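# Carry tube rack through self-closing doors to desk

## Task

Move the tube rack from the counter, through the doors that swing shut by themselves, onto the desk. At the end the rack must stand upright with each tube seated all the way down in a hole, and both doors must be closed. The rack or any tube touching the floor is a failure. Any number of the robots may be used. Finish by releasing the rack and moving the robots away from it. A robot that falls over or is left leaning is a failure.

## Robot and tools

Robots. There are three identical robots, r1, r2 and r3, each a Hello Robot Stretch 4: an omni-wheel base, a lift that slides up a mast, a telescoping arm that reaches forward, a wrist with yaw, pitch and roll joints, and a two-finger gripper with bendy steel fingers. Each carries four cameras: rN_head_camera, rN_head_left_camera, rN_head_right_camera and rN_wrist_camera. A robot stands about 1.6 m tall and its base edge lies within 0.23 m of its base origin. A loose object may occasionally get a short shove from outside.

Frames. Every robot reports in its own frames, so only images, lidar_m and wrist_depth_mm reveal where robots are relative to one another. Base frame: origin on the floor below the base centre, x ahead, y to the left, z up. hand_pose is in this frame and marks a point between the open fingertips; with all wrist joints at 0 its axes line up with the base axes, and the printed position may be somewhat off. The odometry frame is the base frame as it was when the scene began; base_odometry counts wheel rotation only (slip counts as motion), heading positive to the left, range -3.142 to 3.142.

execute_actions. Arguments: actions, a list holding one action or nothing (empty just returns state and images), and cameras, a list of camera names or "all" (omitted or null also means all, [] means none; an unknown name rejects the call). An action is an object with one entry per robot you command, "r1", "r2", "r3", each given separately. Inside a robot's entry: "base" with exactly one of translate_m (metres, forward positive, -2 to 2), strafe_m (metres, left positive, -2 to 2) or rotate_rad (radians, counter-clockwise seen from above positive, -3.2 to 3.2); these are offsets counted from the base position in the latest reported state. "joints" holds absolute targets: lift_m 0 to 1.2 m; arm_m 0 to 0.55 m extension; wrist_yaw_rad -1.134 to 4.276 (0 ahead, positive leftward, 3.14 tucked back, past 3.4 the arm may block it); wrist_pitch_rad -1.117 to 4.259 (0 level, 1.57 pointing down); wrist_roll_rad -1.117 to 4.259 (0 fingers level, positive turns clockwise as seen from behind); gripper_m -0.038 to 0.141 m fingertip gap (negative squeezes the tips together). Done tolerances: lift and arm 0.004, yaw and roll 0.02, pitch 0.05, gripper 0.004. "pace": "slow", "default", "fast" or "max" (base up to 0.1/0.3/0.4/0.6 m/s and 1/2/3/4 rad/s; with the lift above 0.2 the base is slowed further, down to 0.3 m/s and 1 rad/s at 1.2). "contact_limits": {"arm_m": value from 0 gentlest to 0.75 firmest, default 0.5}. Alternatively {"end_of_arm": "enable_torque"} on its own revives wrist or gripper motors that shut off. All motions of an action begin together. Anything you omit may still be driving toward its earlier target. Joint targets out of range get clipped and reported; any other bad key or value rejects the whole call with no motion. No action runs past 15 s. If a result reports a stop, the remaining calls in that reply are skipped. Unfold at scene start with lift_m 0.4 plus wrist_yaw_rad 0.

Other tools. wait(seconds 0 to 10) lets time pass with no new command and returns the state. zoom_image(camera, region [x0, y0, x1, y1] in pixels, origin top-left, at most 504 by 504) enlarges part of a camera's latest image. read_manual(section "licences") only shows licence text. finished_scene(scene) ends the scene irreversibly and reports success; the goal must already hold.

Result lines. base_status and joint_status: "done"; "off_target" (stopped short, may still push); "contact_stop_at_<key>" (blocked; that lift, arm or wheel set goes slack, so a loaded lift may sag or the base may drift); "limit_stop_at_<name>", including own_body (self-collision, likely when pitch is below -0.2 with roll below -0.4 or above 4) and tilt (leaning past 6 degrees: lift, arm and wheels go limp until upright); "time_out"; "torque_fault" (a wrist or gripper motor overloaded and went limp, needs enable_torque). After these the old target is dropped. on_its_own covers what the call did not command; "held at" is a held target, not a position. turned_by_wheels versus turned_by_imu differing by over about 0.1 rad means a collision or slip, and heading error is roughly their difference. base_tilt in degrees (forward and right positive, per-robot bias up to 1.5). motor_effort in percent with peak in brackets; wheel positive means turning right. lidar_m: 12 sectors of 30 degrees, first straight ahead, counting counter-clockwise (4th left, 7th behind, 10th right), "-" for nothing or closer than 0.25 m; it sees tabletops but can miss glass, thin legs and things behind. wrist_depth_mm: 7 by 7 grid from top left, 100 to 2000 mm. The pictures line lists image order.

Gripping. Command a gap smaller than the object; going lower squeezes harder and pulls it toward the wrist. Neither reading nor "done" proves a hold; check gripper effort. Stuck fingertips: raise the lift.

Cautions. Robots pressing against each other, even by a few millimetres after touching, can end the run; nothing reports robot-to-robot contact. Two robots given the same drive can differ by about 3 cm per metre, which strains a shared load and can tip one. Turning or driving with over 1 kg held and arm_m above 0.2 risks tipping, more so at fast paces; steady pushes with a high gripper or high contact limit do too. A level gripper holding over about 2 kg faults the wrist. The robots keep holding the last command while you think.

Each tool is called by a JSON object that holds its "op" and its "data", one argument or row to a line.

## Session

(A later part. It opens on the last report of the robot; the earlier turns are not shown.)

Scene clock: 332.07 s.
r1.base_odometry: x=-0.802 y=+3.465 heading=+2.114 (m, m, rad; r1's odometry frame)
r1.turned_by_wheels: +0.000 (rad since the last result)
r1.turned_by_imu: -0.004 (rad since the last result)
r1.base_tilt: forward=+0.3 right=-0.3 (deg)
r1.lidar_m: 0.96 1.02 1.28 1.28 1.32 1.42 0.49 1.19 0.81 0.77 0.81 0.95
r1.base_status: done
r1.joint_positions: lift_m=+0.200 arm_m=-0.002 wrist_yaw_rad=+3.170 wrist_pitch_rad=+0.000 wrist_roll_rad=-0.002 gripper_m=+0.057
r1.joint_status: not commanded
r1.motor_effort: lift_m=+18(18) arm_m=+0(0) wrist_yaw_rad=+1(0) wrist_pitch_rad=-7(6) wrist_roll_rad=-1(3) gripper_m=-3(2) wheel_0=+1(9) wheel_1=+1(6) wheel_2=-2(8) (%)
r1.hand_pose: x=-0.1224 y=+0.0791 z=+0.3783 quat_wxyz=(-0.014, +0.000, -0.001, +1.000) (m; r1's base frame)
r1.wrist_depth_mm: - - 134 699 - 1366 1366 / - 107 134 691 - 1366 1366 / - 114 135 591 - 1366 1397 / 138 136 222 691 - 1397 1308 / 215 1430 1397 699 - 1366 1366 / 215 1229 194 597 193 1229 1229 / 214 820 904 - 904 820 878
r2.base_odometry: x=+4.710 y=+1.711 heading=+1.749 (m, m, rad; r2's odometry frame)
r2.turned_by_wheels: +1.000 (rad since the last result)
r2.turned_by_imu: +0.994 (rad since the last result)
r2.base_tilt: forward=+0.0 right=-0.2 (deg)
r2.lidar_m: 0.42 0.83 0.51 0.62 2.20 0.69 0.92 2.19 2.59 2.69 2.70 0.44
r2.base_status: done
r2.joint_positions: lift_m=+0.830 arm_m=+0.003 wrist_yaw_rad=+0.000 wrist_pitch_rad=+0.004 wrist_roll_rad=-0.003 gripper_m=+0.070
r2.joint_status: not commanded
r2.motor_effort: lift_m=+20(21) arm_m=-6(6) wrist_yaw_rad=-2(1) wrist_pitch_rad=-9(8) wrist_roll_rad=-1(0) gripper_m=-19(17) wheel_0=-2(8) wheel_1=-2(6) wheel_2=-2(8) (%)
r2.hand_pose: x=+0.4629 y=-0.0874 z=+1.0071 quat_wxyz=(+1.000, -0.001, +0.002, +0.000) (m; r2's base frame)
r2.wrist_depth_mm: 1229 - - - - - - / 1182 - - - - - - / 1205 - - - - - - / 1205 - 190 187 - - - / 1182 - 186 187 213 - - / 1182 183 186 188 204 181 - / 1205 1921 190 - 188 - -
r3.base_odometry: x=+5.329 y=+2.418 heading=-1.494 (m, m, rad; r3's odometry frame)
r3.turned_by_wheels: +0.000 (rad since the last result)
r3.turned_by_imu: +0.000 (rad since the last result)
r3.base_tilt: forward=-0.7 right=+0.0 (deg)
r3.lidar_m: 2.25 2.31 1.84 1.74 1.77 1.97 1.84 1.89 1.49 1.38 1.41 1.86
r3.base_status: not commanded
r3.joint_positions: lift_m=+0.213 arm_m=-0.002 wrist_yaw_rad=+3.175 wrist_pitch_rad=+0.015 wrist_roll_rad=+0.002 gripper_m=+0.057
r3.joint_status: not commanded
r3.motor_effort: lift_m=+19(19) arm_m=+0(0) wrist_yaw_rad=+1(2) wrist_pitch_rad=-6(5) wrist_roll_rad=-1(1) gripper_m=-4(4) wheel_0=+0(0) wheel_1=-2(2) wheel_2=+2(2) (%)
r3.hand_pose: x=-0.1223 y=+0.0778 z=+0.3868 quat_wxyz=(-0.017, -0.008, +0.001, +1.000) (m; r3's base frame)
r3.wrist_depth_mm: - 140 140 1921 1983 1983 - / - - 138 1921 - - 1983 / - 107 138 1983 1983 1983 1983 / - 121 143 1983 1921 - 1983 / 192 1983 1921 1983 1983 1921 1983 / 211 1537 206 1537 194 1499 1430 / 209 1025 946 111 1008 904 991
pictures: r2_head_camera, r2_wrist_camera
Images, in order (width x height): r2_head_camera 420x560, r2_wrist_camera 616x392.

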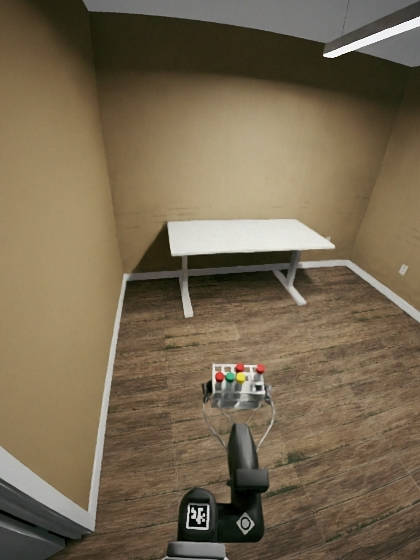

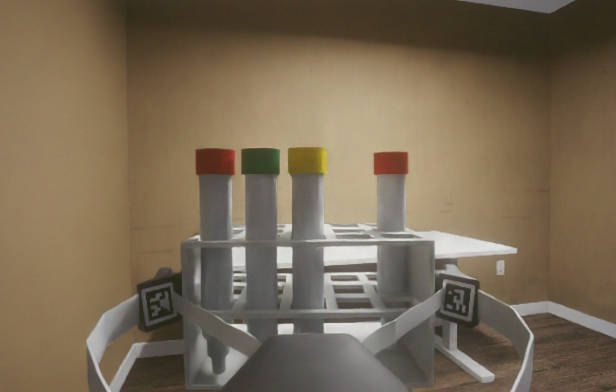

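{"op": "execute_actions", "data": {
  "actions": [
    {"r2": {"base": {"translate_m": 1.35}, "joints": {"lift_m": 0.67, "arm_m": 0.2}, "pace": "fast"}}
  ],
  "cameras": ["r2_head_camera", "r2_wrist_camera"]
}}

Scene clock: 340.17 s.
r1.base_odometry: x=-0.802 y=+3.465 heading=+2.114 (m, m, rad; r1's odometry frame)
r1.turned_by_wheels: +0.000 (rad since the last result)
r1.turned_by_imu: -0.003 (rad since the last result)
r1.base_tilt: forward=+0.2 right=-0.2 (deg)
r1.lidar_m: 0.95 1.02 1.27 1.28 1.32 1.35 1.28 1.21 0.82 0.76 0.80 0.95
r1.base_status: not commanded
r1.joint_positions: lift_m=+0.200 arm_m=-0.002 wrist_yaw_rad=+3.170 wrist_pitch_rad=+0.000 wrist_roll_rad=-0.002 gripper_m=+0.057
r1.joint_status: not commanded
r1.motor_effort: lift_m=+18(18) arm_m=+0(0) wrist_yaw_rad=+0(0) wrist_pitch_rad=-7(6) wrist_roll_rad=+2(1) gripper_m=-1(4) wheel_0=+1(1) wheel_1=+1(1) wheel_2=-2(2) (%)
r1.hand_pose: x=-0.1224 y=+0.0791 z=+0.3783 quat_wxyz=(-0.014, +0.000, -0.001, +1.000) (m; r1's base frame)
r1.wrist_depth_mm: - - 133 1336 1336 1366 1336 / - 107 134 1397 1366 1366 1366 / - 114 135 1336 1366 1336 1366 / 138 136 222 1366 1336 1366 1366 / 214 1397 1397 1366 1366 1366 1366 / 215 1205 194 1281 192 1255 1229 / 215 831 891 - 917 820 891
r2.base_odometry: x=+4.470 y=+3.039 heading=+1.750 (m, m, rad; r2's odometry frame)
r2.turned_by_wheels: +0.000 (rad since the last result)
r2.turned_by_imu: +0.001 (rad since the last result)
r2.base_tilt: forward=+0.0 right=-0.2 (deg)
r2.lidar_m: 0.47 0.46 0.86 0.73 0.74 0.86 1.75 3.50 2.75 2.39 0.91 0.53
r2.base_status: done
r2.joint_positions: lift_m=+0.670 arm_m=+0.199 wrist_yaw_rad=+0.000 wrist_pitch_rad=+0.004 wrist_roll_rad=-0.003 gripper_m=+0.070
r2.joint_status: all done
r2.motor_effort: lift_m=+18(20) arm_m=+6(5) wrist_yaw_rad=-2(1) wrist_pitch_rad=-9(11) wrist_roll_rad=-1(1) gripper_m=-17(17) wheel_0=+1(5) wheel_1=+0(5) wheel_2=+1(11) (%)
r2.hand_pose: x=+0.6584 y=-0.0874 z=+0.8473 quat_wxyz=(+1.000, -0.001, +0.002, +0.000) (m; r2's base frame)
r2.wrist_depth_mm: 750 788 820 878 931 991 1060 / 750 788 831 866 931 991 1060 / 759 798 820 878 931 991 1060 / 759 798 194 187 917 1008 1078 / 759 788 186 188 214 931 917 / 535 183 186 189 204 181 504 / 359 351 190 - 189 355 362
r3.base_odometry: x=+5.329 y=+2.418 heading=-1.494 (m, m, rad; r3's odometry frame)
r3.turned_by_wheels: +0.000 (rad since the last result)
r3.turned_by_imu: +0.001 (rad since the last result)
r3.base_tilt: forward=-0.7 right=+0.0 (deg)
r3.lidar_m: 2.26 2.30 1.87 1.75 1.78 1.96 1.83 1.88 1.47 1.37 1.41 1.84
r3.base_status: not commanded
r3.joint_positions: lift_m=+0.213 arm_m=-0.002 wrist_yaw_rad=+3.175 wrist_pitch_rad=+0.015 wrist_roll_rad=+0.002 gripper_m=+0.057
r3.joint_status: not commanded
r3.motor_effort: lift_m=+19(19) arm_m=+0(0) wrist_yaw_rad=+1(2) wrist_pitch_rad=-6(6) wrist_roll_rad=-2(3) gripper_m=+0(6) wheel_0=+0(0) wheel_1=-2(2) wheel_2=+1(1) (%)
r3.hand_pose: x=-0.1223 y=+0.0778 z=+0.3868 quat_wxyz=(-0.017, -0.008, +0.001, +1.000) (m; r3's base frame)
r3.wrist_depth_mm: - 140 140 1983 1983 1983 - / - - 138 1983 1983 1983 1983 / - 107 138 1921 1983 1983 1983 / - 121 142 1983 - 1921 1921 / 192 1983 1983 1921 1983 1983 - / 211 1537 205 1576 193 1499 1397 / 209 1008 946 111 991 917 976
pictures: r2_head_camera, r2_wrist_camera
Images, in order (width x height): r2_head_camera 420x560, r2_wrist_camera 616x392.

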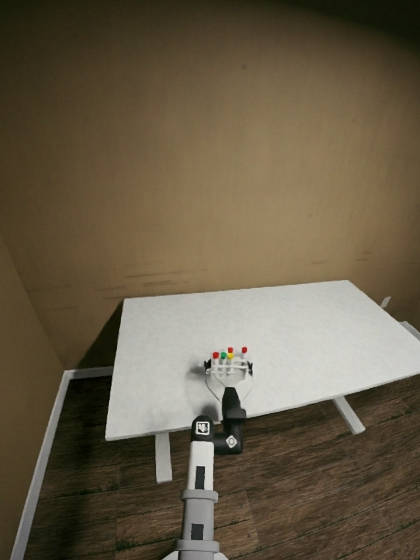

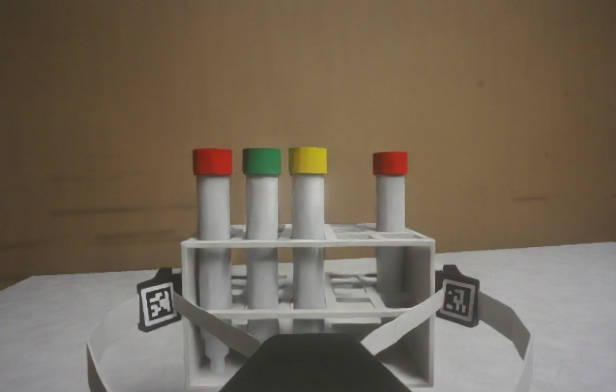

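{"op": "execute_actions", "data": {
  "actions": [
    {"r2": {"joints": {"lift_m": 0.593}, "pace": "slow"}}
  ],
  "cameras": ["r2_wrist_camera"]
}}

Scene clock: 344.17 s.
r1.base_odometry: x=-0.802 y=+3.465 heading=+2.114 (m, m, rad; r1's odometry frame)
r1.turned_by_wheels: +0.000 (rad since the last result)
r1.turned_by_imu: -0.001 (rad since the last result)
r1.base_tilt: forward=+0.4 right=-0.4 (deg)
r1.lidar_m: 0.95 1.03 1.25 1.28 1.30 1.36 1.28 1.17 0.82 0.75 0.80 0.94
r1.base_status: not commanded
r1.joint_positions: lift_m=+0.200 arm_m=-0.002 wrist_yaw_rad=+3.170 wrist_pitch_rad=+0.000 wrist_roll_rad=-0.002 gripper_m=+0.057
r1.joint_status: not commanded
r1.motor_effort: lift_m=+18(18) arm_m=+0(0) wrist_yaw_rad=+0(0) wrist_pitch_rad=-6(8) wrist_roll_rad=-1(0) gripper_m=-3(3) wheel_0=+1(1) wheel_1=+1(1) wheel_2=-2(2) (%)
r1.hand_pose: x=-0.1224 y=+0.0791 z=+0.3783 quat_wxyz=(-0.014, +0.000, -0.001, +1.000) (m; r1's base frame)
r1.wrist_depth_mm: - - 134 1336 1336 1336 1397 / - 107 133 1336 1336 1366 1366 / - 114 135 1397 1397 1366 1366 / 138 136 221 1397 1397 1397 1397 / 214 1366 1397 1397 1397 1397 1366 / 215 1205 194 1255 193 1255 1229 / 214 809 904 - 931 820 878
r2.base_odometry: x=+4.470 y=+3.039 heading=+1.750 (m, m, rad; r2's odometry frame)
r2.turned_by_wheels: +0.000 (rad since the last result)
r2.turned_by_imu: +0.001 (rad since the last result)
r2.base_tilt: forward=+0.0 right=-0.2 (deg)
r2.lidar_m: 0.45 0.46 0.86 0.74 0.75 0.89 1.77 3.49 2.71 2.39 0.94 0.56
r2.base_status: not commanded
r2.joint_positions: lift_m=+0.593 arm_m=+0.199 wrist_yaw_rad=+0.000 wrist_pitch_rad=+0.004 wrist_roll_rad=-0.003 gripper_m=+0.070
r2.joint_status: all done
r2.motor_effort: lift_m=+16(16) arm_m=+6(6) wrist_yaw_rad=-2(1) wrist_pitch_rad=-9(10) wrist_roll_rad=-1(1) gripper_m=-19(22) wheel_0=+1(1) wheel_1=+0(0) wheel_2=+1(1) (%)
r2.hand_pose: x=+0.6584 y=-0.0874 z=+0.7703 quat_wxyz=(+1.000, -0.001, +0.002, +0.000) (m; r2's base frame)
r2.wrist_depth_mm: 741 788 831 878 931 976 1042 / 750 778 831 878 917 976 1042 / 750 798 820 878 931 991 1060 / 759 798 189 188 931 1008 1060 / 574 569 186 188 213 539 525 / 304 183 186 189 204 181 294 / 208 202 189 - 188 204 215
r3.base_odometry: x=+5.329 y=+2.418 heading=-1.494 (m, m, rad; r3's odometry frame)
r3.turned_by_wheels: +0.000 (rad since the last result)
r3.turned_by_imu: +0.000 (rad since the last result)
r3.base_tilt: forward=-0.7 right=+0.0 (deg)
r3.lidar_m: 2.24 2.32 1.86 1.73 1.80 1.94 1.83 1.87 1.45 1.36 1.40 1.84
r3.base_status: not commanded
r3.joint_positions: lift_m=+0.213 arm_m=-0.002 wrist_yaw_rad=+3.175 wrist_pitch_rad=+0.015 wrist_roll_rad=+0.002 gripper_m=+0.057
r3.joint_status: not commanded
r3.motor_effort: lift_m=+20(19) arm_m=+0(0) wrist_yaw_rad=+4(1) wrist_pitch_rad=-6(6) wrist_roll_rad=-1(2) gripper_m=-1(4) wheel_0=+0(0) wheel_1=-1(2) wheel_2=+1(1) (%)
r3.hand_pose: x=-0.1223 y=+0.0778 z=+0.3868 quat_wxyz=(-0.017, -0.008, +0.001, +1.000) (m; r3's base frame)
r3.wrist_depth_mm: - 140 140 1983 - 1983 1921 / - - 138 1983 1983 - 1983 / - 107 138 1983 1921 1983 1983 / - 121 143 1983 - 1983 1921 / 192 1983 1983 1983 1921 1921 1983 / 211 1576 206 1537 194 1464 1430 / 210 1025 946 111 1008 904 976
pictures: r2_wrist_camera
Images, in order (width x height): r2_wrist_camera 616x392.

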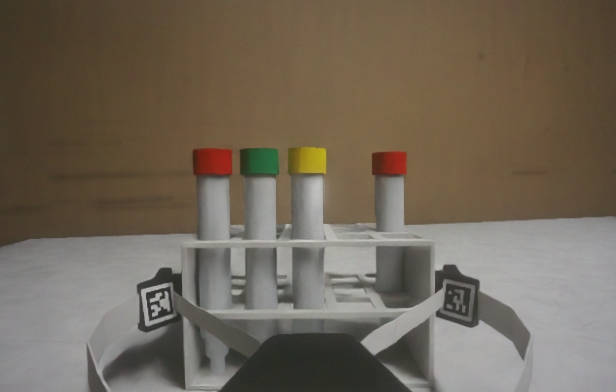

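Depth matches the rest height. Release and retract.

{"op": "execute_actions", "data": {
  "actions": [
    {"r2": {"joints": {"gripper_m": 0.141, "lift_m": 0.59}}}
  ],
  "cameras": ["r2_wrist_camera"]
}}

{"op": "execute_actions", "data": {
  "actions": [
    {"r2": {"base": {"translate_m": -0.3}, "joints": {"arm_m": 0.01}, "pace": "fast"}}
  ],
  "cameras": ["r2_wrist_camera", "r2_head_camera", "r1_head_camera", "r1_wrist_camera", "r3_head_right_camera"]
}}

Scene clock: 349.33 s.
r1.base_odometry: x=-0.802 y=+3.465 heading=+2.114 (m, m, rad; r1's odometry frame)
r1.turned_by_wheels: +0.000 (rad since the last result)
r1.turned_by_imu: -0.002 (rad since the last result)
r1.base_tilt: forward=+0.3 right=-0.3 (deg)
r1.lidar_m: 0.94 1.01 1.27 1.27 1.34 1.35 1.26 1.19 0.83 0.78 0.78 0.95
r1.base_status: not commanded
r1.joint_positions: lift_m=+0.200 arm_m=-0.002 wrist_yaw_rad=+3.170 wrist_pitch_rad=+0.000 wrist_roll_rad=-0.002 gripper_m=+0.057
r1.joint_status: not commanded
r1.motor_effort: lift_m=+18(18) arm_m=+0(0) wrist_yaw_rad=+0(1) wrist_pitch_rad=-5(6) wrist_roll_rad=+0(0) gripper_m=-3(4) wheel_0=+1(1) wheel_1=+1(1) wheel_2=-2(2) (%)
r1.hand_pose: x=-0.1224 y=+0.0791 z=+0.3783 quat_wxyz=(-0.014, +0.000, -0.001, +1.000) (m; r1's base frame)
r1.wrist_depth_mm: - - 133 1308 1336 1308 1366 / - 107 134 1336 1366 1366 1366 / - 114 135 1366 1366 1336 1397 / 138 136 222 1397 1366 1397 1397 / 213 1397 1366 1366 1397 1366 1397 / 214 1182 194 1255 193 1255 1229 / 214 820 891 - 904 809 891
r2.base_odometry: x=+4.470 y=+3.039 heading=+1.750 (m, m, rad; r2's odometry frame)
r2.turned_by_wheels: +0.000 (rad since the last result)
r2.turned_by_imu: +0.001 (rad since the last result)
r2.base_tilt: forward=+0.0 right=-0.2 (deg)
r2.lidar_m: 0.44 0.46 0.85 0.74 0.74 0.89 1.76 3.50 2.74 2.38 0.92 0.54
r2.base_status: not commanded
r2.joint_positions: lift_m=+0.590 arm_m=+0.199 wrist_yaw_rad=-0.001 wrist_pitch_rad=+0.001 wrist_roll_rad=-0.003 gripper_m=+0.141
r2.joint_status: all done
r2.motor_effort: lift_m=+15(16) arm_m=+6(6) wrist_yaw_rad=+2(2) wrist_pitch_rad=-1(9) wrist_roll_rad=-1(1) gripper_m=+1(16) wheel_0=+1(1) wheel_1=+1(0) wheel_2=+0(1) (%)
r2.hand_pose: x=+0.6583 y=-0.0877 z=+0.7683 quat_wxyz=(+1.000, -0.001, +0.001, +0.000) (m; r2's base frame)
r2.wrist_depth_mm: 759 788 831 878 931 991 1042 / 750 788 842 878 931 1008 1042 / 750 788 831 891 931 991 1060 / 759 788 820 207 917 991 1060 / 580 580 207 207 230 544 539 / 304 258 204 206 216 253 294 / 208 208 205 - 201 203 213
r3.base_odometry: x=+5.329 y=+2.418 heading=-1.494 (m, m, rad; r3's odometry frame)
r3.turned_by_wheels: +0.000 (rad since the last result)
r3.turned_by_imu: +0.000 (rad since the last result)
r3.base_tilt: forward=-0.7 right=+0.0 (deg)
r3.lidar_m: 2.26 2.32 1.84 1.73 1.78 1.97 1.82 1.89 1.46 1.36 1.41 1.84
r3.base_status: not commanded
r3.joint_positions: lift_m=+0.213 arm_m=-0.002 wrist_yaw_rad=+3.175 wrist_pitch_rad=+0.015 wrist_roll_rad=+0.002 gripper_m=+0.057
r3.joint_status: not commanded
r3.motor_effort: lift_m=+20(20) arm_m=+0(0) wrist_yaw_rad=+2(1) wrist_pitch_rad=-6(6) wrist_roll_rad=-3(0) gripper_m=-3(3) wheel_0=+0(0) wheel_1=-1(1) wheel_2=+1(1) (%)
r3.hand_pose: x=-0.1223 y=+0.0778 z=+0.3868 quat_wxyz=(-0.017, -0.008, +0.001, +1.000) (m; r3's base frame)
r3.wrist_depth_mm: - 140 140 1983 1921 1983 1983 / - - 138 1983 1983 1983 1983 / - 107 138 1921 1983 1983 1983 / - 121 143 1983 1983 1983 1921 / 191 1921 1983 1983 1983 1983 1983 / 211 1537 206 1537 194 1464 1397 / 209 1008 931 111 991 904 991
pictures: r2_wrist_camera
Images, in order (width x height): r2_wrist_camera 616x392.

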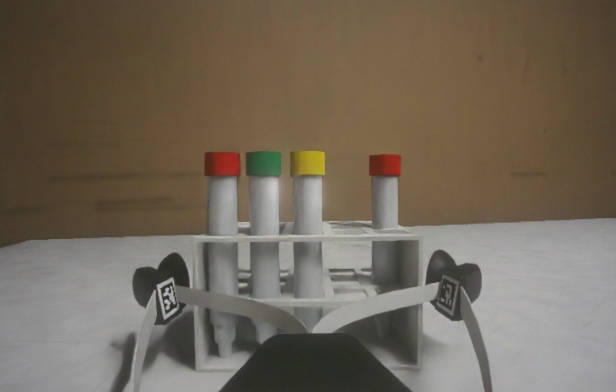

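Scene clock: 351.43 s.
r1.base_odometry: x=-0.802 y=+3.465 heading=+2.114 (m, m, rad; r1's odometry frame)
r1.turned_by_wheels: +0.000 (rad since the last result)
r1.turned_by_imu: -0.001 (rad since the last result)
r1.base_tilt: forward=+0.2 right=-0.3 (deg)
r1.lidar_m: 0.97 1.03 1.25 1.28 1.31 1.34 1.27 1.17 0.82 0.78 0.81 0.96
r1.base_status: not commanded
r1.joint_positions: lift_m=+0.200 arm_m=-0.002 wrist_yaw_rad=+3.170 wrist_pitch_rad=+0.000 wrist_roll_rad=-0.002 gripper_m=+0.057
r1.joint_status: not commanded
r1.motor_effort: lift_m=+18(18) arm_m=+0(0) wrist_yaw_rad=+0(0) wrist_pitch_rad=-5(5) wrist_roll_rad=+2(0) gripper_m=-3(3) wheel_0=+1(1) wheel_1=+1(1) wheel_2=-2(2) (%)
r1.hand_pose: x=-0.1224 y=+0.0791 z=+0.3783 quat_wxyz=(-0.014, +0.000, -0.001, +1.000) (m; r1's base frame)
r1.wrist_depth_mm: - - 134 1336 1336 1336 1366 / - 107 134 1336 1336 1336 1336 / - 114 135 1336 1366 1336 1366 / 138 136 222 1366 1366 1366 1397 / 214 1397 1366 1366 1366 1366 1336 / 215 1182 194 1229 193 1255 1229 / 214 820 891 - 917 831 891
r2.base_odometry: x=+4.523 y=+2.744 heading=+1.750 (m, m, rad; r2's odometry frame)
r2.turned_by_wheels: +0.000 (rad since the last result)
r2.turned_by_imu: +0.001 (rad since the last result)
r2.base_tilt: forward=+0.0 right=-0.2 (deg)
r2.lidar_m: 0.75 0.74 0.77 0.67 0.67 0.80 1.67 3.20 2.81 2.43 1.45 0.87
r2.base_status: done
r2.joint_positions: lift_m=+0.590 arm_m=+0.011 wrist_yaw_rad=+0.000 wrist_pitch_rad=+0.002 wrist_roll_rad=-0.003 gripper_m=+0.141
r2.joint_status: all done
r2.motor_effort: lift_m=+17(17) arm_m=-6(6) wrist_yaw_rad=+0(1) wrist_pitch_rad=-6(6) wrist_roll_rad=-1(1) gripper_m=+1(3) wheel_0=+0(7) wheel_1=+1(7) wheel_2=-1(11) (%)
r2.hand_pose: x=+0.4704 y=-0.0875 z=+0.7677 quat_wxyz=(+1.000, -0.001, +0.001, +0.000) (m; r2's base frame)
r2.wrist_depth_mm: 1160 1229 1281 1366 1430 1537 1661 / 1160 1229 1281 1366 1499 1537 1661 / 1160 1229 1308 1336 1430 1576 1661 / 1182 1205 1308 1138 1430 1499 1661 / 931 574 683 676 661 661 1118 / 1182 1229 1308 1336 1430 1576 1430 / 1182 1205 1281 - 1464 1499 1430
r3.base_odometry: x=+5.329 y=+2.418 heading=-1.494 (m, m, rad; r3's odometry frame)
r3.turned_by_wheels: +0.000 (rad since the last result)
r3.turned_by_imu: +0.000 (rad since the last result)
r3.base_tilt: forward=-0.7 right=+0.0 (deg)
r3.lidar_m: 2.25 2.29 1.86 1.73 1.80 1.93 1.83 1.87 1.48 1.36 1.42 1.86
r3.base_status: not commanded
r3.joint_positions: lift_m=+0.213 arm_m=-0.002 wrist_yaw_rad=+3.175 wrist_pitch_rad=+0.015 wrist_roll_rad=+0.002 gripper_m=+0.057
r3.joint_status: not commanded
r3.motor_effort: lift_m=+19(20) arm_m=+1(0) wrist_yaw_rad=+2(1) wrist_pitch_rad=-6(6) wrist_roll_rad=-1(2) gripper_m=-3(2) wheel_0=+0(0) wheel_1=-1(2) wheel_2=+1(1) (%)
r3.hand_pose: x=-0.1223 y=+0.0778 z=+0.3868 quat_wxyz=(-0.017, -0.008, +0.001, +1.000) (m; r3's base frame)
r3.wrist_depth_mm: - 140 140 1983 1983 1921 1983 / - - 139 1983 1983 1983 1921 / - 107 139 1983 - 1983 - / - 121 143 1983 1983 1983 1983 / 192 1983 1983 1921 1983 1983 1983 / 211 1576 205 1499 194 1464 1430 / 209 1008 946 111 991 904 976
pictures: r1_head_camera, r1_wrist_camera, r2_head_camera, r2_wrist_camera, r3_head_right_camera
Images, in order (width x height): r1_head_camera 420x560, r1_wrist_camera 616x392, r2_head_camera 420x560, r2_wrist_camera 616x392, r3_head_right_camera 420x672.

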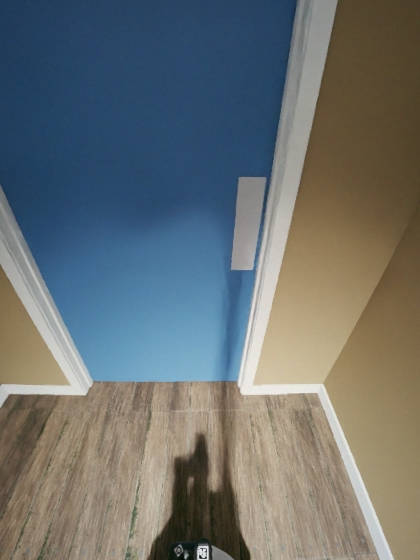

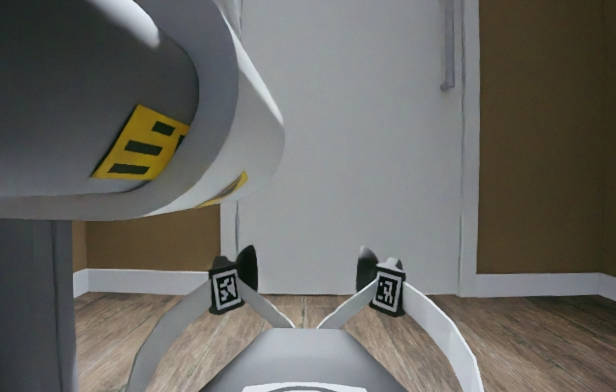

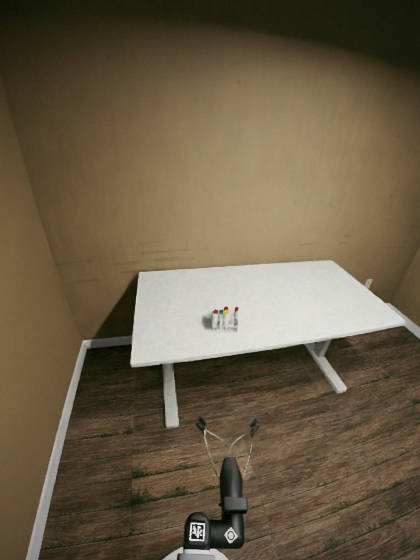

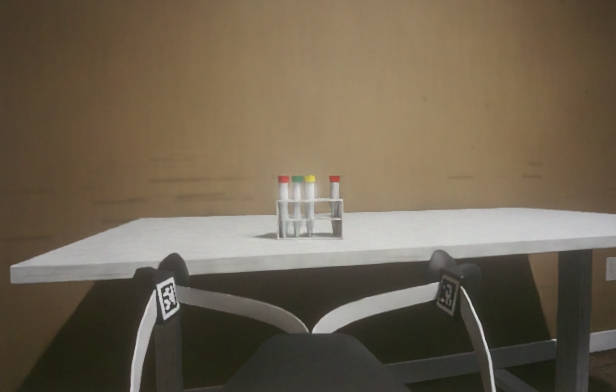

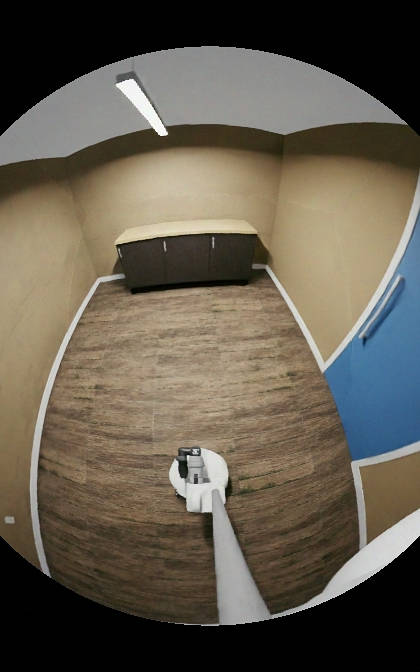

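The rack is upright on the desk, the tubes are level, and both doors are shut.

{"op": "finished_scene", "data": {
  "scene": 1
}}

The scene is finished: the task was done.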